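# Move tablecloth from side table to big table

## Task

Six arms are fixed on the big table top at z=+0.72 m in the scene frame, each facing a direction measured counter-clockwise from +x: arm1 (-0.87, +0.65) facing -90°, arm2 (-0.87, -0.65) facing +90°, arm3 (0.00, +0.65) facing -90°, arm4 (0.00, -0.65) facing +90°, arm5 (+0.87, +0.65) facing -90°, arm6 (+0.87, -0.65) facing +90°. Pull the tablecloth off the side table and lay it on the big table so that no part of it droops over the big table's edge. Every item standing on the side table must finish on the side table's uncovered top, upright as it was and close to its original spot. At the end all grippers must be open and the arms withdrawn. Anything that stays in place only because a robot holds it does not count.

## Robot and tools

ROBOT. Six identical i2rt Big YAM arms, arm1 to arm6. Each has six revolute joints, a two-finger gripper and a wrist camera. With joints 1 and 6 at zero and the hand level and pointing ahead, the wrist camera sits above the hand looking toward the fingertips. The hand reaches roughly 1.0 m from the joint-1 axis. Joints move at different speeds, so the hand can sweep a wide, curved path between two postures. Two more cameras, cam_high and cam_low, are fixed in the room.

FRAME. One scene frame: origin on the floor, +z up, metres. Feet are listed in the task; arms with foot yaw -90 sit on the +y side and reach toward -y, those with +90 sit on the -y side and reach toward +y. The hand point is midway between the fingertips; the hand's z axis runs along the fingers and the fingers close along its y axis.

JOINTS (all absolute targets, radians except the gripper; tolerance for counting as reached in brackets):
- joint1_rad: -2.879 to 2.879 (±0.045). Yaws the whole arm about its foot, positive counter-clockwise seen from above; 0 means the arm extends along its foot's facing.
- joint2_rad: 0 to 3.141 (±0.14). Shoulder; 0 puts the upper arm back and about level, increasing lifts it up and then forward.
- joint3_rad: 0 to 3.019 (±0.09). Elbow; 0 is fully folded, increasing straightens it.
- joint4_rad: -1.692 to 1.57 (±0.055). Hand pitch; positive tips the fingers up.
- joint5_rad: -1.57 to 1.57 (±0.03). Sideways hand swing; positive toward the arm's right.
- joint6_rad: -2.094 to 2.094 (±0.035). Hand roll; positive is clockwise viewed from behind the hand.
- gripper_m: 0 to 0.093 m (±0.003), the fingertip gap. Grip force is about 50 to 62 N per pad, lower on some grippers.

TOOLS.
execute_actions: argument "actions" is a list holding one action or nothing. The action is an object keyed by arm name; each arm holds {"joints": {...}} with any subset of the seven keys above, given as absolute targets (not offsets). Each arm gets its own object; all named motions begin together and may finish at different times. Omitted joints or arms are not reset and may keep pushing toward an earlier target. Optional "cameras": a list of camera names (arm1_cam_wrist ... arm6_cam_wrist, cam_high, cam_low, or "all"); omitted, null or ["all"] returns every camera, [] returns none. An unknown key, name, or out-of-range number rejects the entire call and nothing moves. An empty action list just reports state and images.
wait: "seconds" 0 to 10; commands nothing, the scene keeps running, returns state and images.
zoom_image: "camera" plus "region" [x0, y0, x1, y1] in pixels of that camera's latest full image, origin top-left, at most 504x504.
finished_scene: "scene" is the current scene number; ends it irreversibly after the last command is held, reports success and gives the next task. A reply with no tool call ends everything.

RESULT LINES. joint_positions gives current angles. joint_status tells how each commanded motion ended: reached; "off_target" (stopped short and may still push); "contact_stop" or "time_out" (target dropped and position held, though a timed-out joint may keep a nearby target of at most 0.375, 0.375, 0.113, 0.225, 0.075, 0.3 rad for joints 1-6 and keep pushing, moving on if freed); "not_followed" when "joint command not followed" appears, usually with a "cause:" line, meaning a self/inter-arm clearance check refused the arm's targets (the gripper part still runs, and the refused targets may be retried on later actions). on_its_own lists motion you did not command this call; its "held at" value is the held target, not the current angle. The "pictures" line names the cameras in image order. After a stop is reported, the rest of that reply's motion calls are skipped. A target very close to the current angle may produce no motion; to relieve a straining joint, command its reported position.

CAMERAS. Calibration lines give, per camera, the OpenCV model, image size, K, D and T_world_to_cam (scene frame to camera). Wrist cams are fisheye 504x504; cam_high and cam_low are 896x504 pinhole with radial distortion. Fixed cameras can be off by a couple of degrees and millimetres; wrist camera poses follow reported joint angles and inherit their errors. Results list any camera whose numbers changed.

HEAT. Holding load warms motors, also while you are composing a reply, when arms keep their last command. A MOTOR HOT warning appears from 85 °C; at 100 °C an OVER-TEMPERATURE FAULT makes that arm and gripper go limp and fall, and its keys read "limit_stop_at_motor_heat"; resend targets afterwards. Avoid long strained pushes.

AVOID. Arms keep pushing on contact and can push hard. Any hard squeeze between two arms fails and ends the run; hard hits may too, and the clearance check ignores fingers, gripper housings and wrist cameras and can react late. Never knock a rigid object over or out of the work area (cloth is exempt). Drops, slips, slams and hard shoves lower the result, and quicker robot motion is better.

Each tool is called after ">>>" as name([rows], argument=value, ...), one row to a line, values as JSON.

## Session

>>> execute_actions(actions=[])

Scene clock: 0.00 s.
arm1.joint_positions: joint1_rad=-0.004 joint2_rad=+0.449 joint3_rad=+1.464 joint4_rad=-1.529 joint5_rad=+0.007 joint6_rad=-0.001 gripper_m=+0.094
arm1.joint_status: not commanded
arm1.hand: x=-0.8647 y=+0.5264 z=+1.2846 quat_wxyz=(-0.358, -0.602, -0.618, +0.358) (m; scene frame)
arm2.joint_positions: joint1_rad=+0.004 joint2_rad=+0.434 joint3_rad=+1.455 joint4_rad=-1.541 joint5_rad=-0.006 joint6_rad=+0.006 gripper_m=+0.095
arm2.joint_status: not commanded
arm2.hand: x=-0.8808 y=-0.5336 z=+1.3617 quat_wxyz=(-0.356, +0.616, -0.605, -0.356) (m; scene frame)
arm3.joint_positions: joint1_rad=+0.017 joint2_rad=+0.431 joint3_rad=+1.452 joint4_rad=-1.544 joint5_rad=+0.010 joint6_rad=+0.006 gripper_m=+0.095
arm3.joint_status: not commanded
arm3.hand: x=-0.0090 y=+0.5403 z=+1.3402 quat_wxyz=(-0.352, -0.624, -0.594, +0.365) (m; scene frame)
arm4.joint_positions: joint1_rad=-0.001 joint2_rad=+0.448 joint3_rad=+1.481 joint4_rad=-1.520 joint5_rad=+0.008 joint6_rad=-0.010 gripper_m=+0.095
arm4.joint_status: not commanded
arm4.hand: x=+0.0030 y=-0.5262 z=+1.3410 quat_wxyz=(-0.361, +0.615, -0.597, -0.367) (m; scene frame)
arm5.joint_positions: joint1_rad=+0.016 joint2_rad=+0.439 joint3_rad=+1.471 joint4_rad=-1.520 joint5_rad=+0.015 joint6_rad=+0.001 gripper_m=+0.094
arm5.joint_status: not commanded
arm5.hand: x=+0.8635 y=+0.5385 z=+1.3777 quat_wxyz=(-0.358, -0.616, -0.589, +0.380) (m; scene frame)
arm6.joint_positions: joint1_rad=-0.003 joint2_rad=+0.426 joint3_rad=+1.455 joint4_rad=-1.543 joint5_rad=+0.006 joint6_rad=+0.017 gripper_m=+0.095
arm6.joint_status: not commanded
arm6.hand: x=+0.8627 y=-0.5374 z=+1.3102 quat_wxyz=(-0.358, +0.611, -0.608, -0.359) (m; scene frame)
pictures: arm1_cam_wrist, arm2_cam_wrist, arm3_cam_wrist, arm4_cam_wrist, arm5_cam_wrist, arm6_cam_wrist, cam_high, cam_low
Images, in order (width x height): arm1_cam_wrist 504x504, arm2_cam_wrist 504x504, arm3_cam_wrist 504x504, arm4_cam_wrist 504x504, arm5_cam_wrist 504x504, arm6_cam_wrist 504x504, cam_high 896x504, cam_low 896x504.

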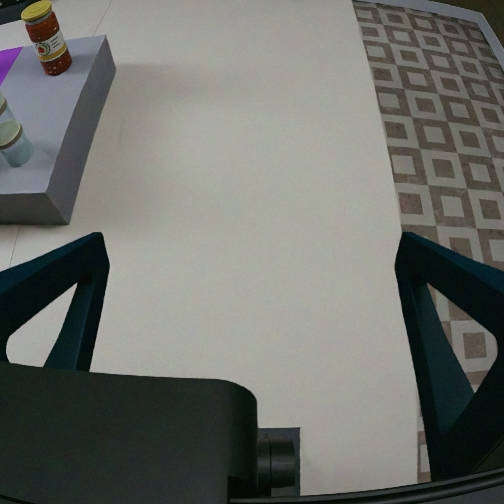

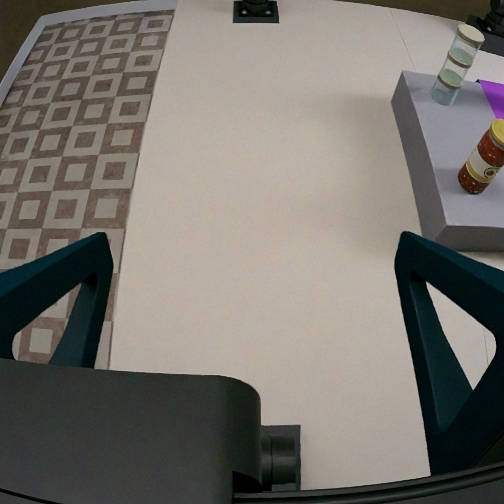

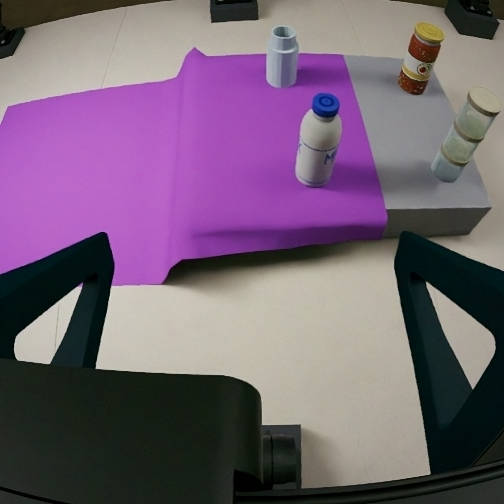

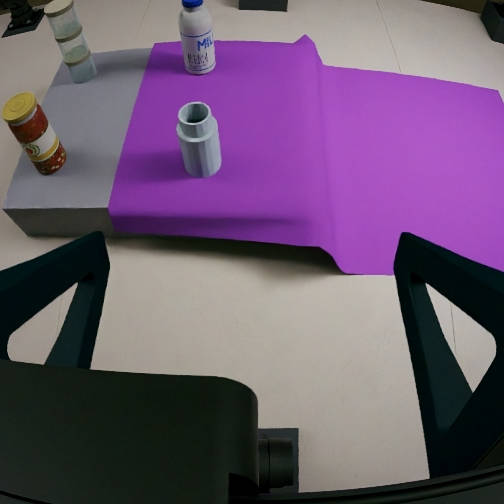

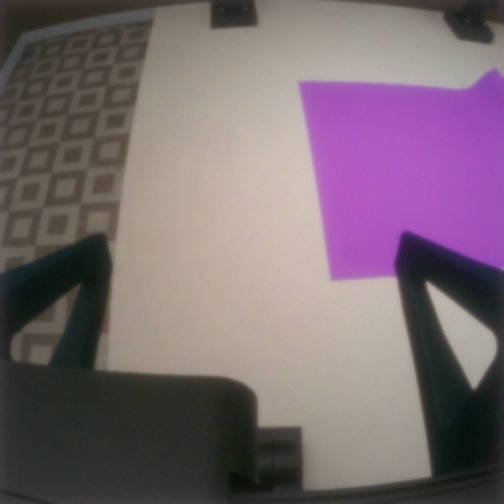

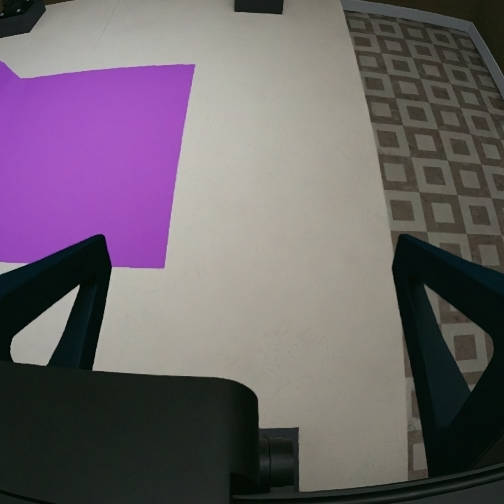

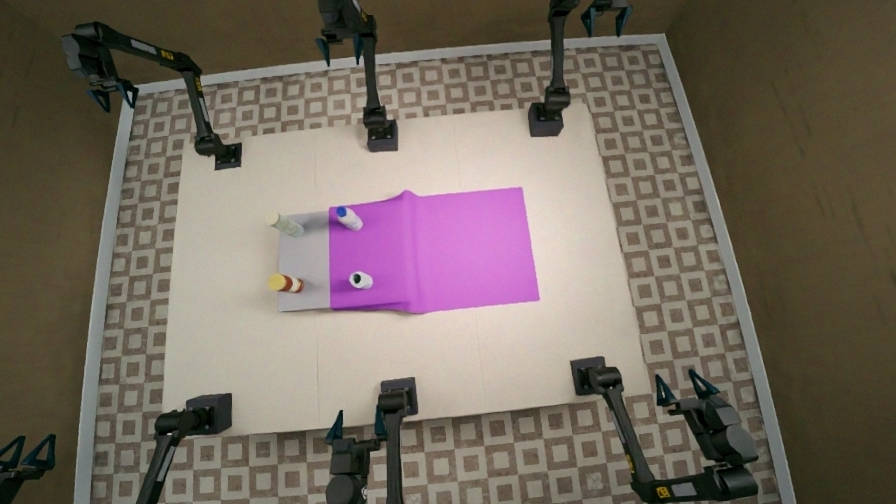

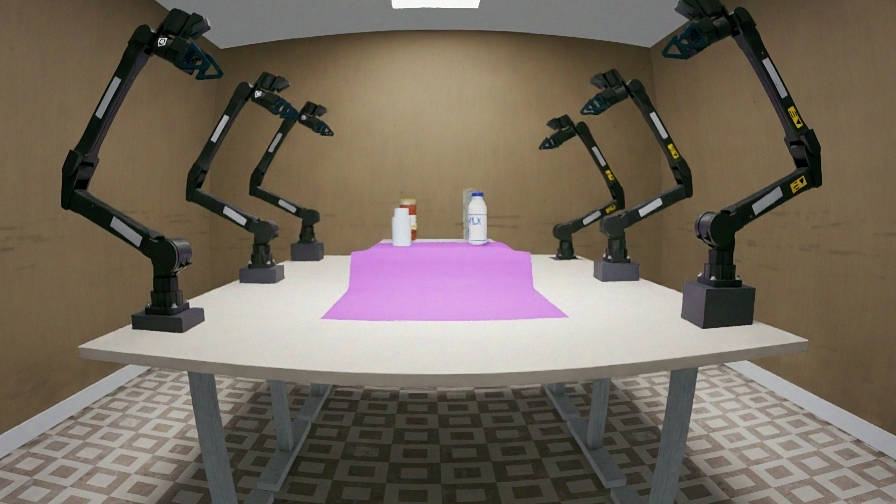

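>>> zoom_image(camera="cam_high", region=[240, 170, 560, 350])

>>> zoom_image(camera="arm4_cam_wrist", region=[0, 0, 340, 280])

>>> zoom_image(camera="arm3_cam_wrist", region=[170, 0, 504, 290])

>>> zoom_image(camera="cam_low", region=[300, 170, 600, 340])

Region (240, 170, 560, 350) of cam_high's 896x504 image, scaled by 1.575, with more detail than that image has; it fills the top 284 rows of this view, and the rest is white.

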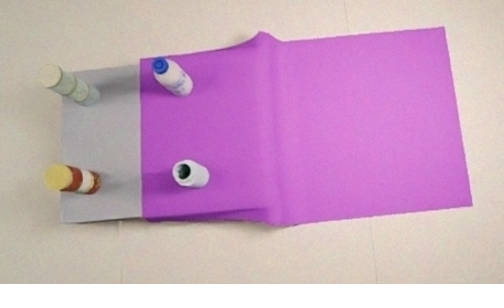

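Region (0, 0, 340, 280) of arm4_cam_wrist's 504x504 image, scaled by 1.482, with more detail than that image has; it fills the top 415 rows of this view, and the rest is white.

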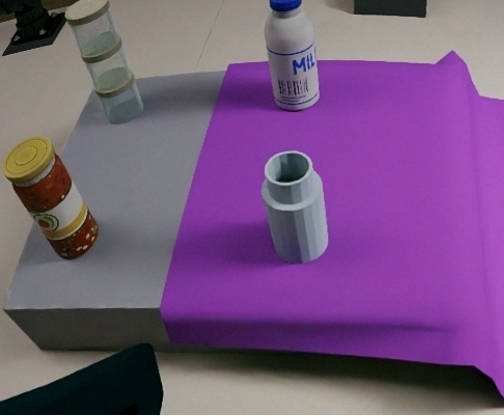

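Region (170, 0, 504, 290) of arm3_cam_wrist's 504x504 image, scaled by 1.509, with more detail than that image has; it fills the top 438 rows of this view, and the rest is white.

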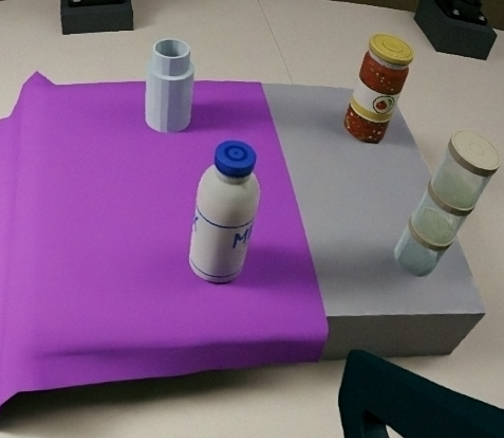

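Region (300, 170, 600, 340) of cam_low's 896x504 image, scaled by 1.680, with more detail than that image has; it fills the top 286 rows of this view, and the rest is white.

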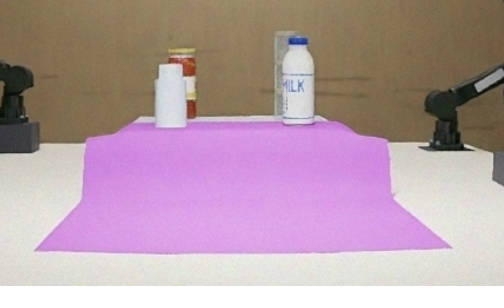

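>>> execute_actions([
  {"arm3":{"joints":{"joint1_rad":-0.198,"joint2_rad":1.12,"joint3_rad":0.68,"joint4_rad":0.272}},"arm4":{"joints":{"joint1_rad":0.175,"joint2_rad":1.2,"joint3_rad":0.684,"joint4_rad":0.295}},"arm5":{"joints":{"joint1_rad":-1.052,"joint2_rad":2.37,"joint3_rad":2.39,"joint4_rad":-0.94,"joint6_rad":-1.15}},"arm6":{"joints":{"joint1_rad":1.105,"joint2_rad":2.33,"joint3_rad":2.44,"joint4_rad":-0.97,"joint6_rad":1.15}}},
], cameras=["arm3_cam_wrist","arm4_cam_wrist","arm5_cam_wrist","arm6_cam_wrist","cam_low"])

Scene clock: 44.80 s.
arm1.joint_positions: joint1_rad=-0.004 joint2_rad=+0.449 joint3_rad=+1.464 joint4_rad=-1.529 joint5_rad=+0.007 joint6_rad=-0.001 gripper_m=+0.094
arm1.joint_status: not commanded
arm1.hand: x=-0.8647 y=+0.5264 z=+1.2846 quat_wxyz=(-0.358, -0.602, -0.618, +0.358) (m; scene frame)
arm2.joint_positions: joint1_rad=+0.004 joint2_rad=+0.434 joint3_rad=+1.455 joint4_rad=-1.541 joint5_rad=-0.006 joint6_rad=+0.006 gripper_m=+0.095
arm2.joint_status: not commanded
arm2.hand: x=-0.8808 y=-0.5336 z=+1.3617 quat_wxyz=(-0.356, +0.616, -0.605, -0.356) (m; scene frame)
arm3.joint_positions: joint1_rad=-0.186 joint2_rad=+1.132 joint3_rad=+0.683 joint4_rad=+0.247 joint5_rad=+0.010 joint6_rad=+0.006 gripper_m=+0.095
arm3.joint_status: all done
arm3.hand: x=-0.1224 y=+0.1617 z=+1.0796 quat_wxyz=(-0.396, -0.610, -0.470, +0.500) (m; scene frame)
arm4.joint_positions: joint1_rad=+0.166 joint2_rad=+1.201 joint3_rad=+0.683 joint4_rad=+0.277 joint5_rad=+0.008 joint6_rad=-0.010 gripper_m=+0.095
arm4.joint_status: all done
arm4.hand: x=-0.0969 y=-0.1400 z=+1.0327 quat_wxyz=(-0.394, +0.608, -0.500, -0.475) (m; scene frame)
arm5.joint_positions: joint1_rad=-1.060 joint2_rad=+2.379 joint3_rad=+2.348 joint4_rad=-0.943 joint5_rad=+0.015 joint6_rad=-1.133 gripper_m=+0.094
arm5.joint_status: all done
arm5.hand: x=+0.0958 y=+0.2724 z=+0.9451 quat_wxyz=(+0.099, -0.671, -0.679, +0.281) (m; scene frame)
arm6.joint_positions: joint1_rad=+1.115 joint2_rad=+2.357 joint3_rad=+2.396 joint4_rad=-0.971 joint5_rad=+0.005 joint6_rad=+1.139 gripper_m=+0.095
arm6.joint_status: all done
arm6.hand: x=+0.0831 y=-0.2851 z=+0.9142 quat_wxyz=(+0.100, +0.672, -0.673, -0.293) (m; scene frame)
pictures: arm3_cam_wrist, arm4_cam_wrist, arm5_cam_wrist, arm6_cam_wrist, cam_low
camera_calibration (this result's frames):
arm3_cam_wrist: T_world_to_cam=[[-0.968815, 0.247775, -0.00206101, -0.158619], [0.181737, 0.704901, -0.685628, 0.651465], [-0.168428, -0.664621, -0.727949, 0.994297], [0, 0, 0, 1]] pos_world=[-0.1046, 0.240914, 1.17013]
arm4_cam_wrist: T_world_to_cam=[[0.980895, 0.194498, 0.00383502, 0.119793], [0.150029, -0.743783, -0.651366, 0.585026], [-0.123837, 0.639498, -0.758754, 0.986397], [0, 0, 0, 1]] pos_world=[-0.0831222, -0.218966, 1.12904]
arm5_cam_wrist: T_world_to_cam=[[-0.852289, 0.0722566, 0.518057, -0.429848], [0.250366, 0.925943, 0.282746, -0.53435], [-0.459261, 0.370686, -0.807262, 0.828522], [0, 0, 0, 1]] pos_world=[0.147936, 0.218716, 1.04261]
arm6_cam_wrist: T_world_to_cam=[[0.842212, 0.0872328, -0.532042, 0.438207], [0.25833, -0.931462, 0.25621, -0.518456], [-0.473228, -0.353226, -0.807024, 0.800797], [0, 0, 0, 1]] pos_world=[0.143829, -0.238286, 1.01224]
Images, in order (width x height): arm3_cam_wrist 504x504, arm4_cam_wrist 504x504, arm5_cam_wrist 504x504, arm6_cam_wrist 504x504, cam_low 896x504.

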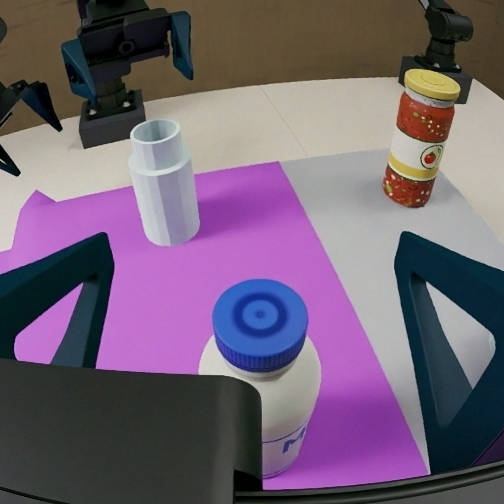

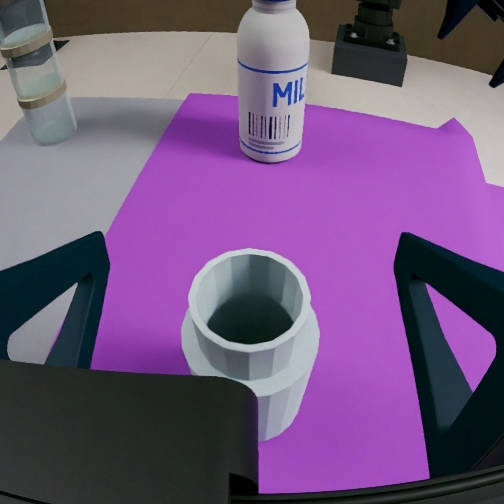

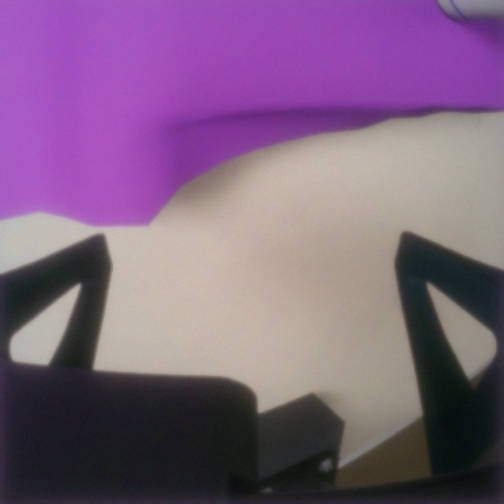

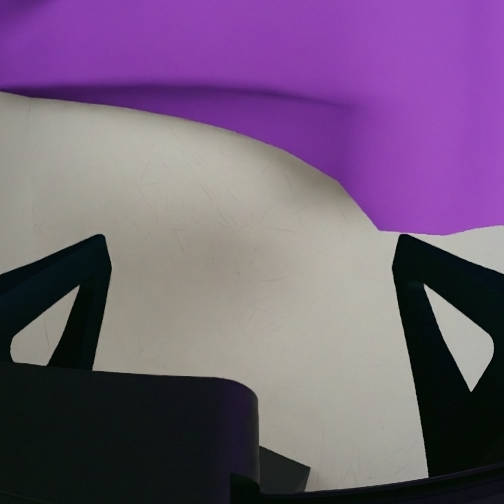

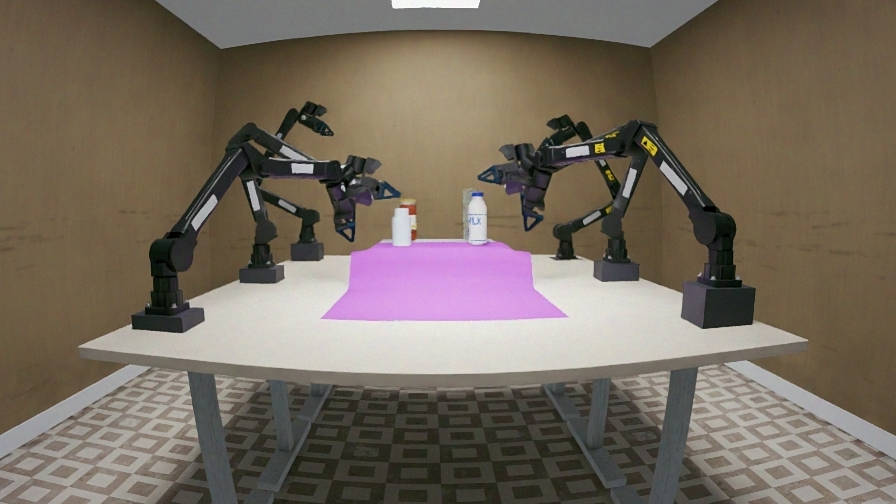

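>>> execute_actions(actions=[])

Scene clock: 63.27 s.
arm1.joint_positions: joint1_rad=-0.004 joint2_rad=+0.449 joint3_rad=+1.464 joint4_rad=-1.529 joint5_rad=+0.007 joint6_rad=-0.001 gripper_m=+0.094
arm1.joint_status: not commanded
arm1.hand: x=-0.8647 y=+0.5264 z=+1.2846 quat_wxyz=(-0.358, -0.602, -0.618, +0.358) (m; scene frame)
arm2.joint_positions: joint1_rad=+0.004 joint2_rad=+0.434 joint3_rad=+1.455 joint4_rad=-1.541 joint5_rad=-0.006 joint6_rad=+0.006 gripper_m=+0.095
arm2.joint_status: not commanded
arm2.hand: x=-0.8808 y=-0.5336 z=+1.3617 quat_wxyz=(-0.356, +0.616, -0.605, -0.356) (m; scene frame)
arm3.joint_positions: joint1_rad=-0.186 joint2_rad=+1.132 joint3_rad=+0.683 joint4_rad=+0.247 joint5_rad=+0.010 joint6_rad=+0.006 gripper_m=+0.095
arm3.joint_status: all done
arm3.hand: x=-0.1224 y=+0.1617 z=+1.0796 quat_wxyz=(-0.396, -0.610, -0.470, +0.500) (m; scene frame)
arm4.joint_positions: joint1_rad=+0.166 joint2_rad=+1.201 joint3_rad=+0.683 joint4_rad=+0.277 joint5_rad=+0.008 joint6_rad=-0.010 gripper_m=+0.095
arm4.joint_status: all done
arm4.hand: x=-0.0969 y=-0.1400 z=+1.0327 quat_wxyz=(-0.394, +0.608, -0.500, -0.475) (m; scene frame)
arm5.joint_positions: joint1_rad=-1.060 joint2_rad=+2.379 joint3_rad=+2.348 joint4_rad=-0.943 joint5_rad=+0.015 joint6_rad=-1.134 gripper_m=+0.094
arm5.joint_status: all done
arm5.hand: x=+0.0958 y=+0.2724 z=+0.9451 quat_wxyz=(+0.099, -0.670, -0.679, +0.281) (m; scene frame)
arm6.joint_positions: joint1_rad=+1.115 joint2_rad=+2.357 joint3_rad=+2.396 joint4_rad=-0.971 joint5_rad=+0.005 joint6_rad=+1.139 gripper_m=+0.095
arm6.joint_status: all done
arm6.hand: x=+0.0831 y=-0.2851 z=+0.9142 quat_wxyz=(+0.100, +0.672, -0.673, -0.293) (m; scene frame)
pictures: arm1_cam_wrist, arm2_cam_wrist, arm3_cam_wrist, arm4_cam_wrist, arm5_cam_wrist, arm6_cam_wrist, cam_high, cam_low
camera_calibration (this result's frames):
arm3_cam_wrist: T_world_to_cam=[[-0.968815, 0.247775, -0.00206101, -0.158619], [0.181737, 0.704901, -0.685628, 0.651465], [-0.168428, -0.664621, -0.727949, 0.994297], [0, 0, 0, 1]] pos_world=[-0.1046, 0.240914, 1.17013]
arm4_cam_wrist: T_world_to_cam=[[0.980895, 0.194498, 0.00383502, 0.119793], [0.150029, -0.743783, -0.651366, 0.585026], [-0.123837, 0.639498, -0.758754, 0.986397], [0, 0, 0, 1]] pos_world=[-0.0831222, -0.218966, 1.12904]
arm5_cam_wrist: T_world_to_cam=[[-0.852262, 0.0718882, 0.518152, -0.42984], [0.250103, 0.925967, 0.282903, -0.534479], [-0.459454, 0.370699, -0.807146, 0.828427], [0, 0, 0, 1]] pos_world=[0.147963, 0.218714, 1.04259]
arm6_cam_wrist: T_world_to_cam=[[0.842212, 0.0872328, -0.532042, 0.438207], [0.25833, -0.931462, 0.25621, -0.518456], [-0.473228, -0.353226, -0.807024, 0.800797], [0, 0, 0, 1]] pos_world=[0.143829, -0.238286, 1.01224]
Images, in order (width x height): arm1_cam_wrist 504x504, arm2_cam_wrist 504x504, arm3_cam_wrist 504x504, arm4_cam_wrist 504x504, arm5_cam_wrist 504x504, arm6_cam_wrist 504x504, cam_high 896x504, cam_low 896x504.

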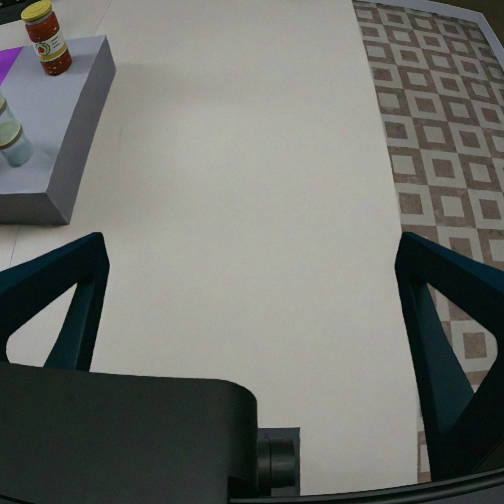

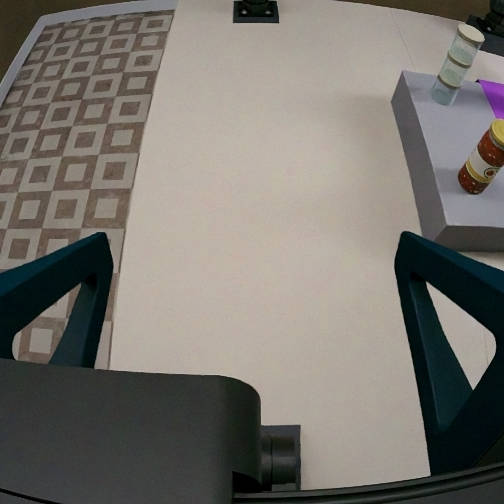

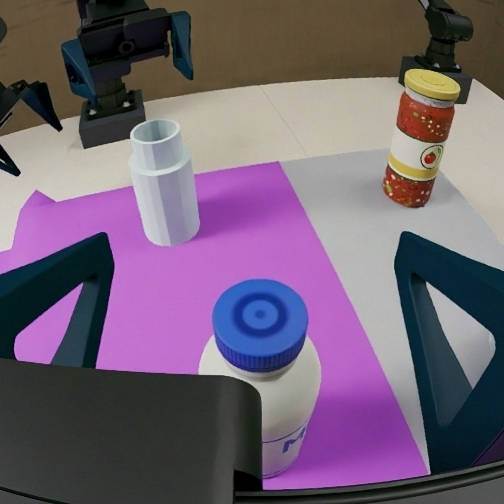

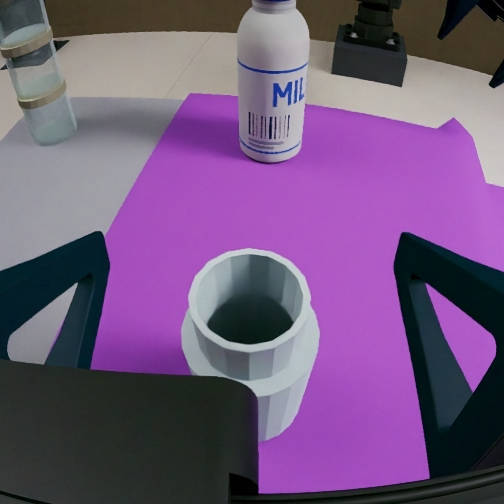

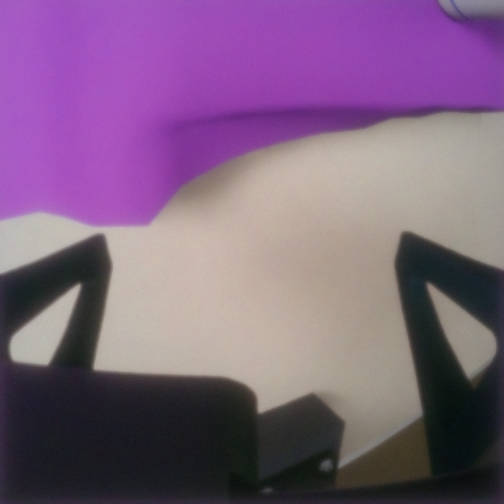

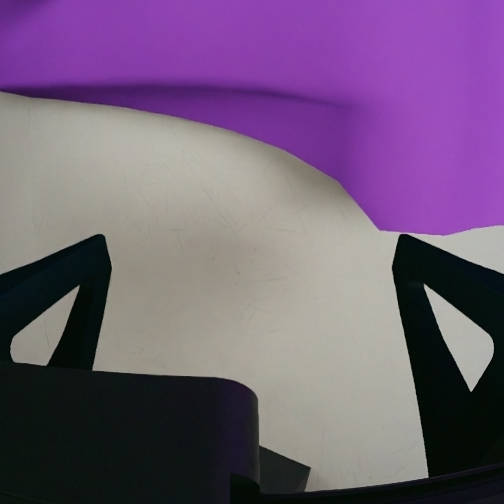

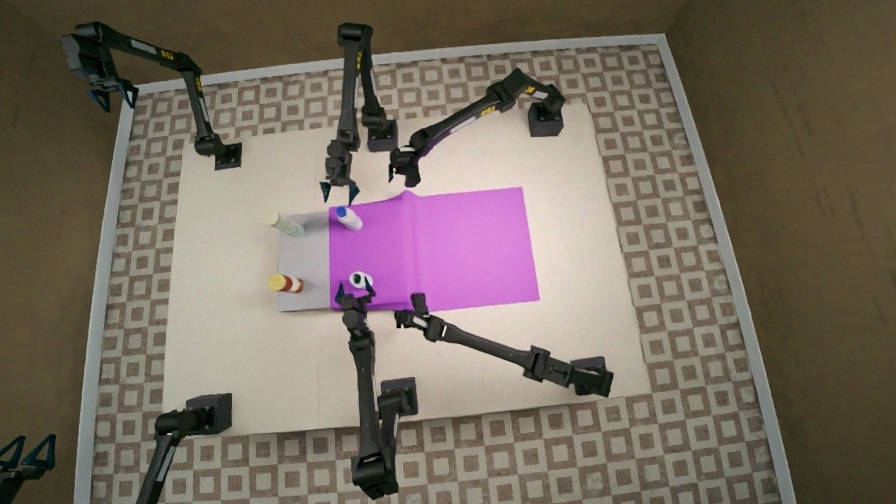

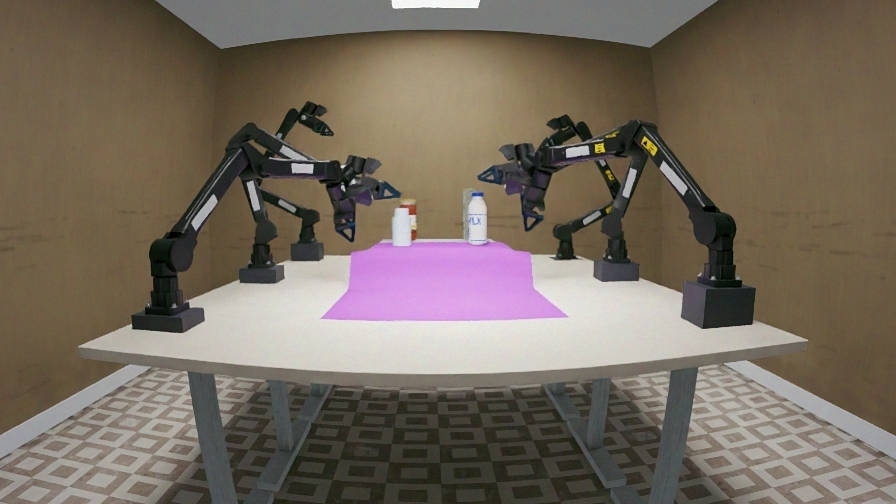

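>>> execute_actions([
  {"arm3":{"joints":{"joint1_rad":-0.21,"joint2_rad":1.44}},"arm4":{"joints":{"joint2_rad":1.445}},"arm5":{"joints":{"joint1_rad":-1.015,"joint2_rad":2.51}},"arm6":{"joints":{"joint1_rad":1.065,"joint2_rad":2.5}}},
], cameras=["arm3_cam_wrist","arm4_cam_wrist","arm5_cam_wrist","arm6_cam_wrist","cam_high","cam_low"])

Scene clock: 71.43 s.
arm1.joint_positions: joint1_rad=-0.004 joint2_rad=+0.449 joint3_rad=+1.464 joint4_rad=-1.529 joint5_rad=+0.007 joint6_rad=-0.001 gripper_m=+0.094
arm1.joint_status: not commanded
arm1.hand: x=-0.8647 y=+0.5264 z=+1.2846 quat_wxyz=(-0.358, -0.602, -0.618, +0.358) (m; scene frame)
arm2.joint_positions: joint1_rad=+0.004 joint2_rad=+0.434 joint3_rad=+1.455 joint4_rad=-1.541 joint5_rad=-0.006 joint6_rad=+0.006 gripper_m=+0.095
arm2.joint_status: not commanded
arm2.hand: x=-0.8808 y=-0.5336 z=+1.3617 quat_wxyz=(-0.356, +0.616, -0.605, -0.356) (m; scene frame)
arm3.joint_positions: joint1_rad=-0.194 joint2_rad=+1.449 joint3_rad=+0.680 joint4_rad=+0.257 joint5_rad=+0.010 joint6_rad=+0.006 gripper_m=+0.095
arm3.joint_status: all done
arm3.hand: x=-0.1317 y=+0.1365 z=+0.9210 quat_wxyz=(-0.315, -0.682, -0.523, +0.402) (m; scene frame)
arm4.joint_positions: joint1_rad=+0.166 joint2_rad=+1.453 joint3_rad=+0.680 joint4_rad=+0.285 joint5_rad=+0.008 joint6_rad=-0.010 gripper_m=+0.095
arm4.joint_status: all done
arm4.hand: x=-0.1011 y=-0.1243 z=+0.9048 quat_wxyz=(-0.329, +0.663, -0.544, -0.396) (m; scene frame)
arm5.joint_positions: joint1_rad=-1.013 joint2_rad=+2.535 joint3_rad=+2.353 joint4_rad=-0.943 joint5_rad=+0.015 joint6_rad=-1.134 gripper_m=+0.094
arm5.joint_status: all done
arm5.hand: x=+0.1224 y=+0.2388 z=+0.8174 quat_wxyz=(+0.070, -0.667, -0.710, +0.214) (m; scene frame)
arm6.joint_positions: joint1_rad=+1.065 joint2_rad=+2.514 joint3_rad=+2.411 joint4_rad=-0.971 joint5_rad=+0.005 joint6_rad=+1.140 gripper_m=+0.095
arm6.joint_status: all done
arm6.hand: x=+0.1046 y=-0.2455 z=+0.7902 quat_wxyz=(+0.070, +0.668, -0.704, -0.232) (m; scene frame)
pictures: arm3_cam_wrist, arm4_cam_wrist, arm5_cam_wrist, arm6_cam_wrist, cam_high, cam_low
camera_calibration (this result's frames):
arm3_cam_wrist: T_world_to_cam=[[-0.967396, 0.253261, 0.00186268, -0.165818], [0.227831, 0.873424, -0.430376, 0.310158], [-0.110624, -0.415919, -0.902648, 0.995048], [0, 0, 0, 1]] pos_world=[-0.120999, 0.184955, 1.03197]
arm4_cam_wrist: T_world_to_cam=[[0.980306, 0.197454, 0.00339345, 0.122075], [0.17822, -0.877152, -0.445917, 0.314392], [-0.0850717, 0.43774, -0.895068, 0.980996], [0, 0, 0, 1]] pos_world=[-0.0922473, -0.177757, 1.01784]
arm5_cam_wrist: T_world_to_cam=[[-0.915297, -0.0038923, 0.40276, -0.218483], [0.161132, 0.912912, 0.375005, -0.535195], [-0.369144, 0.408138, -0.834958, 0.752764], [0, 0, 0, 1]] pos_world=[0.164138, 0.180503, 0.917223]
arm6_cam_wrist: T_world_to_cam=[[0.905221, 0.0117355, -0.424778, 0.240824], [0.172102, -0.924091, 0.341228, -0.51172], [-0.388529, -0.381992, -0.838527, 0.73383], [0, 0, 0, 1]] pos_world=[0.155183, -0.195384, 0.892246]
Images, in order (width x height): arm3_cam_wrist 504x504, arm4_cam_wrist 504x504, arm5_cam_wrist 504x504, arm6_cam_wrist 504x504, cam_high 896x504, cam_low 896x504.

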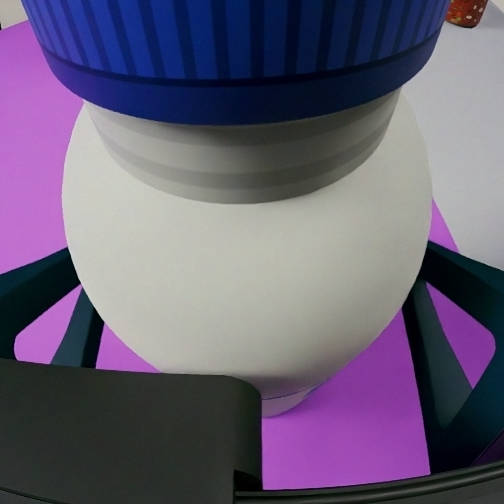

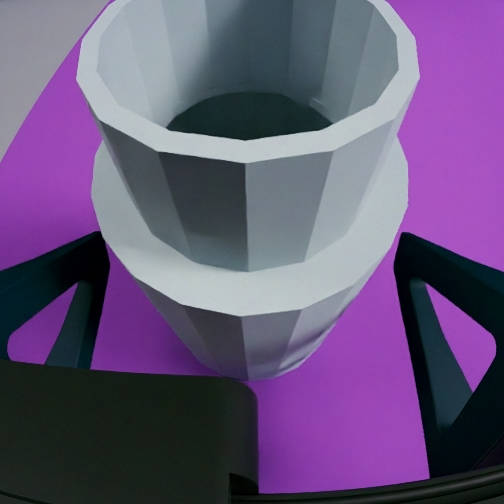

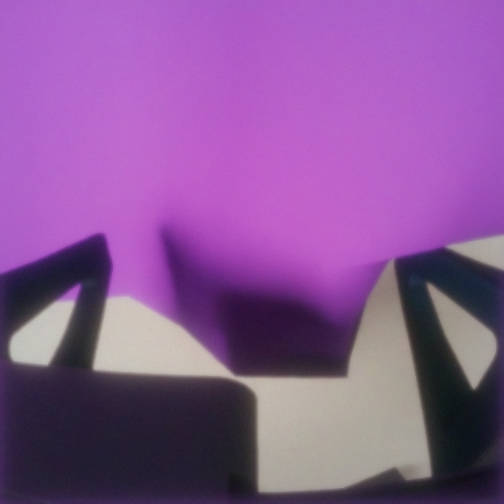

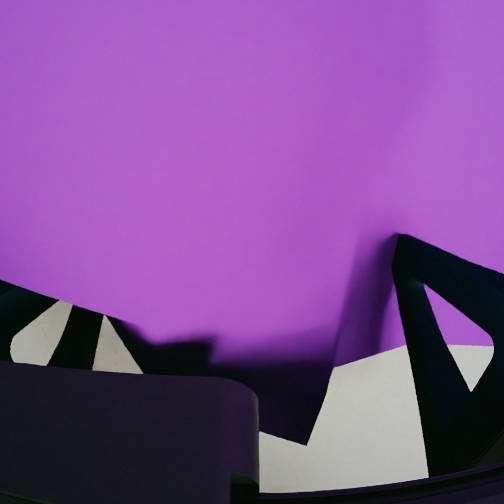

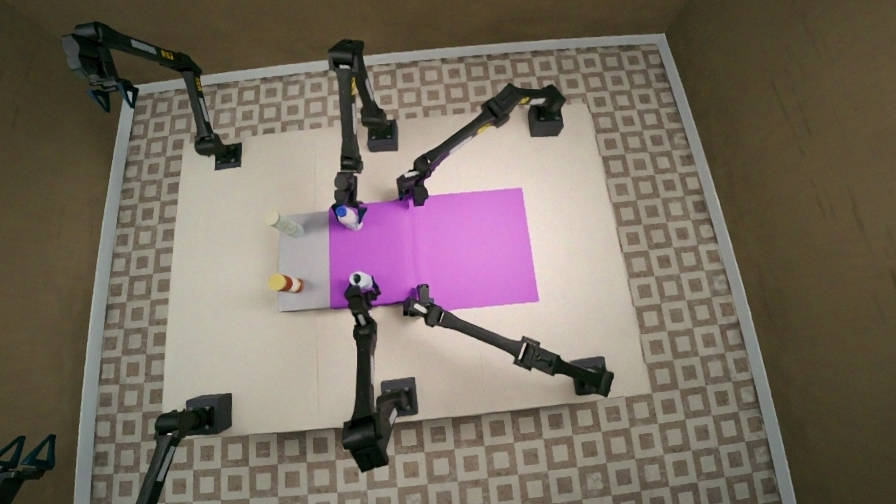

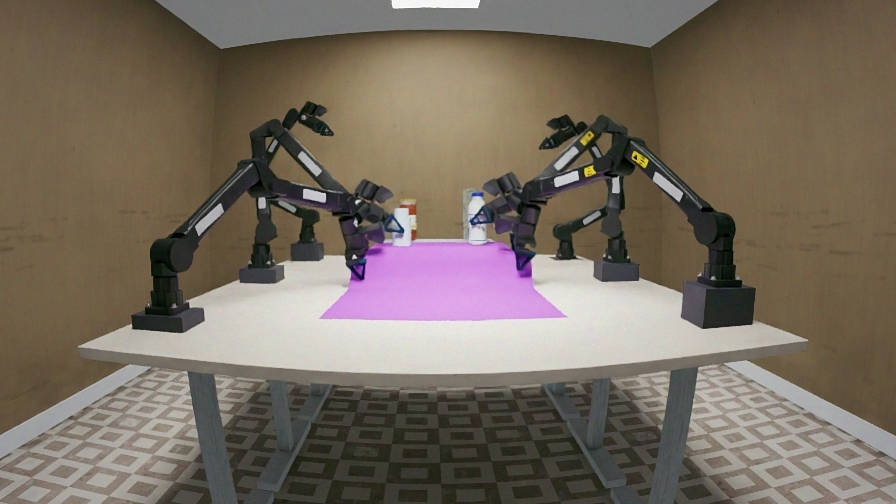

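Both ears sit between the fingers. Close.

>>> execute_actions([
  {"arm3":{"joints":{"gripper_m":0.05}},"arm4":{"joints":{"gripper_m":0.05}},"arm5":{"joints":{"gripper_m":0}},"arm6":{"joints":{"gripper_m":0}}},
], cameras=["arm3_cam_wrist","arm4_cam_wrist","arm5_cam_wrist","arm6_cam_wrist","cam_high","cam_low"])

Scene clock: 75.20 s.
arm1.joint_positions: joint1_rad=-0.004 joint2_rad=+0.449 joint3_rad=+1.464 joint4_rad=-1.529 joint5_rad=+0.007 joint6_rad=-0.001 gripper_m=+0.094
arm1.joint_status: not commanded
arm1.hand: x=-0.8647 y=+0.5264 z=+1.2846 quat_wxyz=(-0.358, -0.602, -0.618, +0.358) (m; scene frame)
arm2.joint_positions: joint1_rad=+0.004 joint2_rad=+0.434 joint3_rad=+1.455 joint4_rad=-1.541 joint5_rad=-0.006 joint6_rad=+0.006 gripper_m=+0.095
arm2.joint_status: not commanded
arm2.hand: x=-0.8808 y=-0.5336 z=+1.3617 quat_wxyz=(-0.356, +0.616, -0.605, -0.356) (m; scene frame)
arm3.joint_positions: joint1_rad=-0.194 joint2_rad=+1.449 joint3_rad=+0.680 joint4_rad=+0.257 joint5_rad=+0.009 joint6_rad=+0.006 gripper_m=+0.066
arm3.joint_status: gripper_m off_target (ended at +0.066, target +0.050)
arm3.hand: x=-0.1314 y=+0.1364 z=+0.9210 quat_wxyz=(-0.316, -0.682, -0.523, +0.402) (m; scene frame)
arm4.joint_positions: joint1_rad=+0.166 joint2_rad=+1.453 joint3_rad=+0.680 joint4_rad=+0.285 joint5_rad=+0.010 joint6_rad=-0.010 gripper_m=+0.065
arm4.joint_status: gripper_m off_target (ended at +0.065, target +0.050)
arm4.hand: x=-0.1008 y=-0.1243 z=+0.9048 quat_wxyz=(-0.329, +0.662, -0.544, -0.396) (m; scene frame)
arm5.joint_positions: joint1_rad=-1.015 joint2_rad=+2.528 joint3_rad=+2.353 joint4_rad=-0.943 joint5_rad=+0.017 joint6_rad=-1.134 gripper_m=+0.001
arm5.joint_status: all done
arm5.hand: x=+0.1205 y=+0.2405 z=+0.8234 quat_wxyz=(+0.072, -0.667, -0.709, +0.217) (m; scene frame)
arm6.joint_positions: joint1_rad=+1.072 joint2_rad=+2.503 joint3_rad=+2.418 joint4_rad=-0.960 joint5_rad=+0.000 joint6_rad=+1.139 gripper_m=+0.003
arm6.joint_status: all done
arm6.hand: x=+0.0965 y=-0.2497 z=+0.8041 quat_wxyz=(+0.078, +0.669, -0.698, -0.244) (m; scene frame)
pictures: arm3_cam_wrist, arm4_cam_wrist, arm5_cam_wrist, arm6_cam_wrist, cam_high, cam_low
camera_calibration (this result's frames):
arm3_cam_wrist: T_world_to_cam=[[-0.967736, 0.251964, 0.00113378, -0.164752], [0.226963, 0.873648, -0.43038, 0.310017], [-0.109431, -0.416236, -0.902647, 0.995249], [0, 0, 0, 1]] pos_world=[-0.120888, 0.184925, 1.03197]
arm4_cam_wrist: T_world_to_cam=[[0.980634, 0.195802, 0.0042891, 0.120765], [0.177136, -0.87738, -0.445901, 0.314235], [-0.0835454, 0.438026, -0.895072, 0.981188], [0, 0, 0, 1]] pos_world=[-0.0921148, -0.177728, 1.01783]
arm5_cam_wrist: T_world_to_cam=[[-0.912412, -0.000121182, 0.409272, -0.229254], [0.166745, 0.913132, 0.372003, -0.536908], [-0.373764, 0.407664, -0.833133, 0.755572], [0, 0, 0, 1]] pos_world=[0.162758, 0.18222, 0.92305]
arm6_cam_wrist: T_world_to_cam=[[0.892726, 0.0257397, -0.449864, 0.278986], [0.191682, -0.925224, 0.327443, -0.510005], [-0.407797, -0.378548, -0.830905, 0.737355], [0, 0, 0, 1]] pos_world=[0.149392, -0.199925, 0.905176]
Images, in order (width x height): arm3_cam_wrist 504x504, arm4_cam_wrist 504x504, arm5_cam_wrist 504x504, arm6_cam_wrist 504x504, cam_high 896x504, cam_low 896x504.

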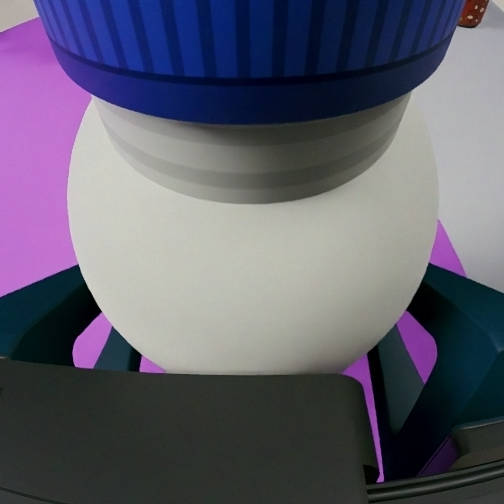

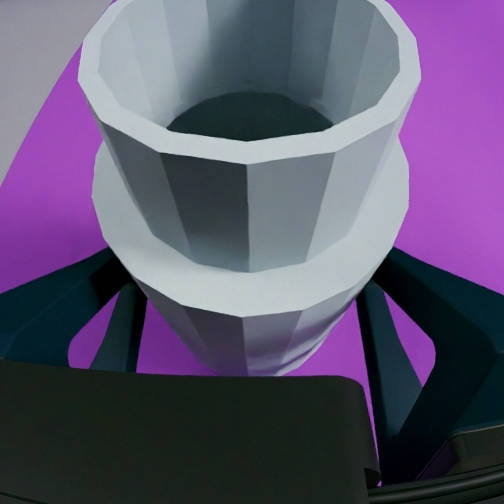

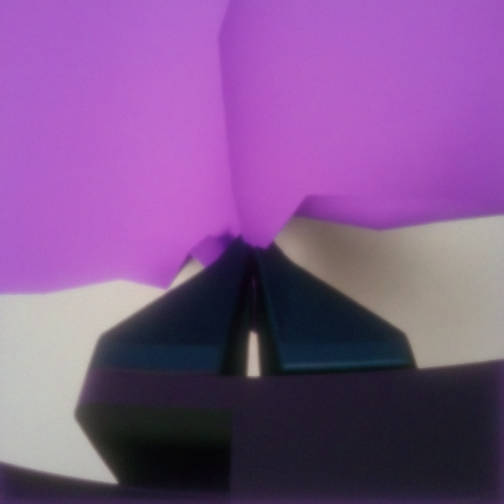

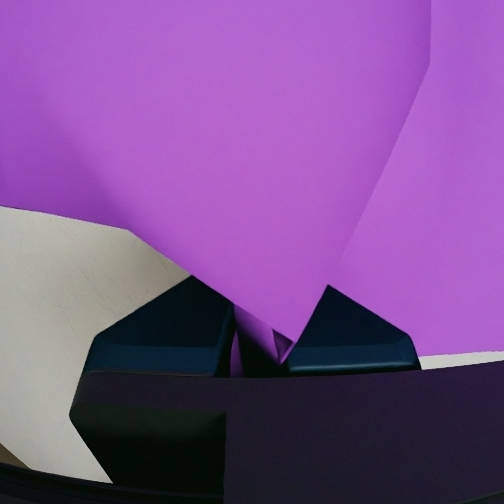

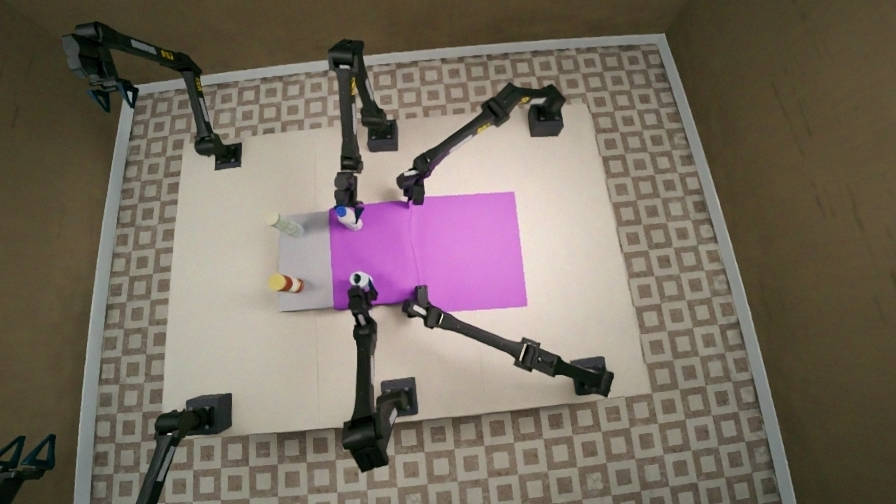

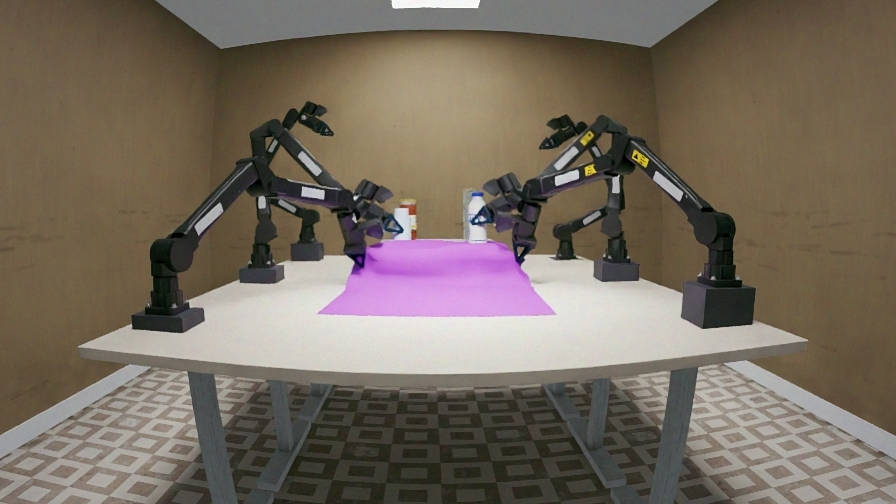

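>>> execute_actions([
  {"arm3":{"joints":{"joint2_rad":1.32}},"arm4":{"joints":{"joint2_rad":1.36}},"arm5":{"joints":{"joint1_rad":-0.926,"joint2_rad":2.03,"joint3_rad":1.75,"joint4_rad":-0.85}},"arm6":{"joints":{"joint1_rad":0.96,"joint2_rad":1.96,"joint3_rad":1.78,"joint4_rad":-0.92}}},
], cameras=["arm5_cam_wrist","arm6_cam_wrist","cam_high","cam_low"])

Scene clock: 92.07 s.
arm1.joint_positions: joint1_rad=-0.004 joint2_rad=+0.449 joint3_rad=+1.464 joint4_rad=-1.529 joint5_rad=+0.007 joint6_rad=-0.001 gripper_m=+0.094
arm1.joint_status: not commanded
arm1.hand: x=-0.8647 y=+0.5264 z=+1.2846 quat_wxyz=(-0.358, -0.602, -0.618, +0.358) (m; scene frame)
arm2.joint_positions: joint1_rad=+0.004 joint2_rad=+0.434 joint3_rad=+1.455 joint4_rad=-1.541 joint5_rad=-0.006 joint6_rad=+0.006 gripper_m=+0.095
arm2.joint_status: not commanded
arm2.hand: x=-0.8808 y=-0.5336 z=+1.3617 quat_wxyz=(-0.356, +0.616, -0.605, -0.356) (m; scene frame)
arm3.joint_positions: joint1_rad=-0.194 joint2_rad=+1.365 joint3_rad=+0.657 joint4_rad=+0.251 joint5_rad=+0.009 joint6_rad=+0.006 gripper_m=+0.066
arm3.joint_status: all done
arm3.hand: x=-0.1291 y=+0.1468 z=+0.9508 quat_wxyz=(-0.330, -0.670, -0.514, +0.420) (m; scene frame)
arm4.joint_positions: joint1_rad=+0.166 joint2_rad=+1.372 joint3_rad=+0.673 joint4_rad=+0.285 joint5_rad=+0.010 joint6_rad=-0.010 gripper_m=+0.065
arm4.joint_status: all done
arm4.hand: x=-0.0997 y=-0.1283 z=+0.9429 quat_wxyz=(-0.349, +0.647, -0.532, -0.420) (m; scene frame)
arm5.joint_positions: joint1_rad=-0.915 joint2_rad=+2.039 joint3_rad=+1.747 joint4_rad=-0.863 joint5_rad=+0.008 joint6_rad=-1.134 gripper_m=+0.001
arm5.joint_status: all done
arm5.hand: x=+0.2779 y=+0.2451 z=+0.9209 quat_wxyz=(+0.053, -0.633, -0.745, +0.205) (m; scene frame)
arm6.joint_positions: joint1_rad=+0.945 joint2_rad=+1.955 joint3_rad=+1.768 joint4_rad=-0.930 joint5_rad=+0.008 joint6_rad=+1.140 gripper_m=+0.003
arm6.joint_status: all done
arm6.hand: x=+0.2852 y=-0.2456 z=+0.9144 quat_wxyz=(+0.049, +0.627, -0.747, -0.217) (m; scene frame)
pictures: arm5_cam_wrist, arm6_cam_wrist, cam_high, cam_low
camera_calibration (this result's frames):
arm5_cam_wrist: T_world_to_cam=[[-0.920296, -0.100989, 0.377965, -0.0697315], [0.0582477, 0.919971, 0.387634, -0.589546], [-0.386863, 0.378753, -0.840763, 0.911515], [0, 0, 0, 1]] pos_world=[0.322798, 0.190085, 1.02125]
arm6_cam_wrist: T_world_to_cam=[[0.914251, -0.10714, -0.390724, 0.0672003], [0.0459619, -0.930747, 0.362765, -0.57065], [-0.402532, -0.349617, -0.846012, 0.92686], [0, 0, 0, 1]] pos_world=[0.337881, -0.199885, 1.0174]
Images, in order (width x height): arm5_cam_wrist 504x504, arm6_cam_wrist 504x504, cam_high 896x504, cam_low 896x504.

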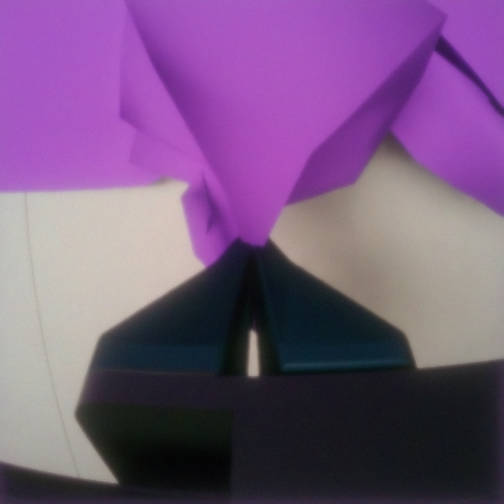

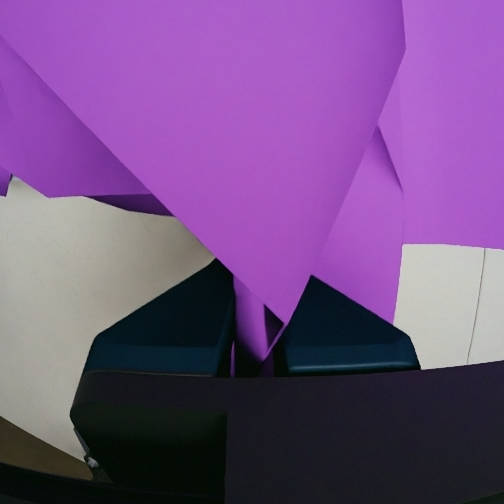

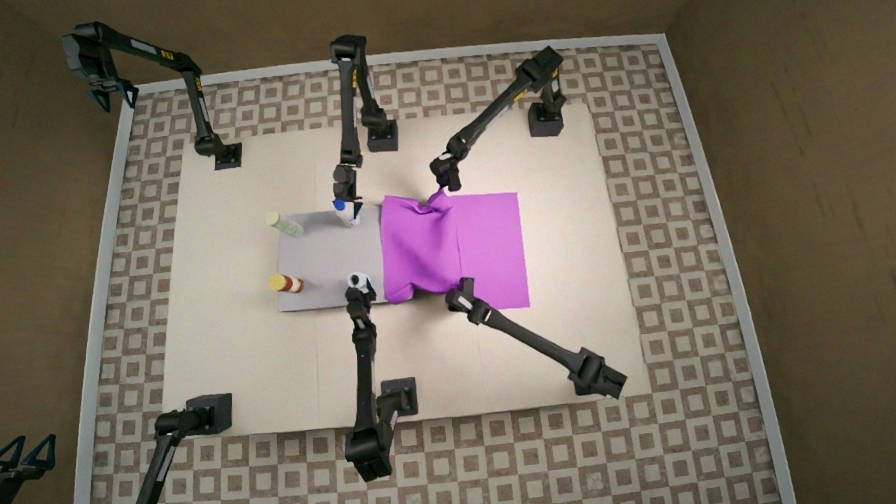

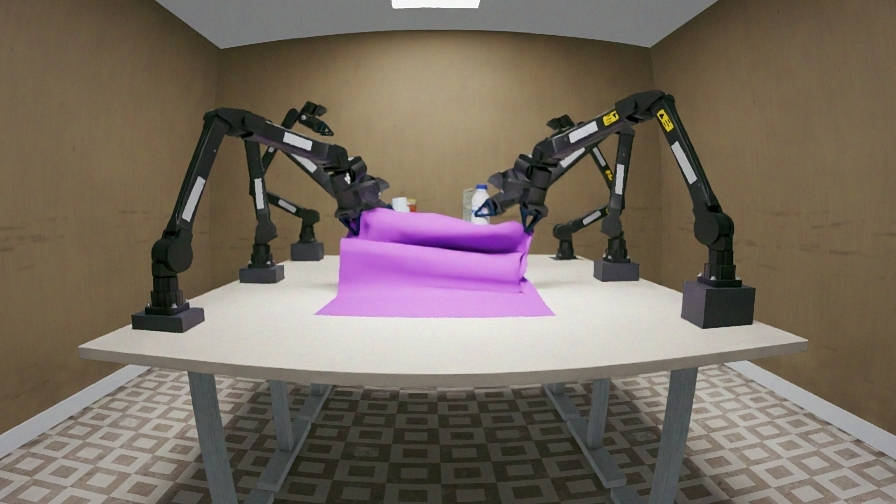

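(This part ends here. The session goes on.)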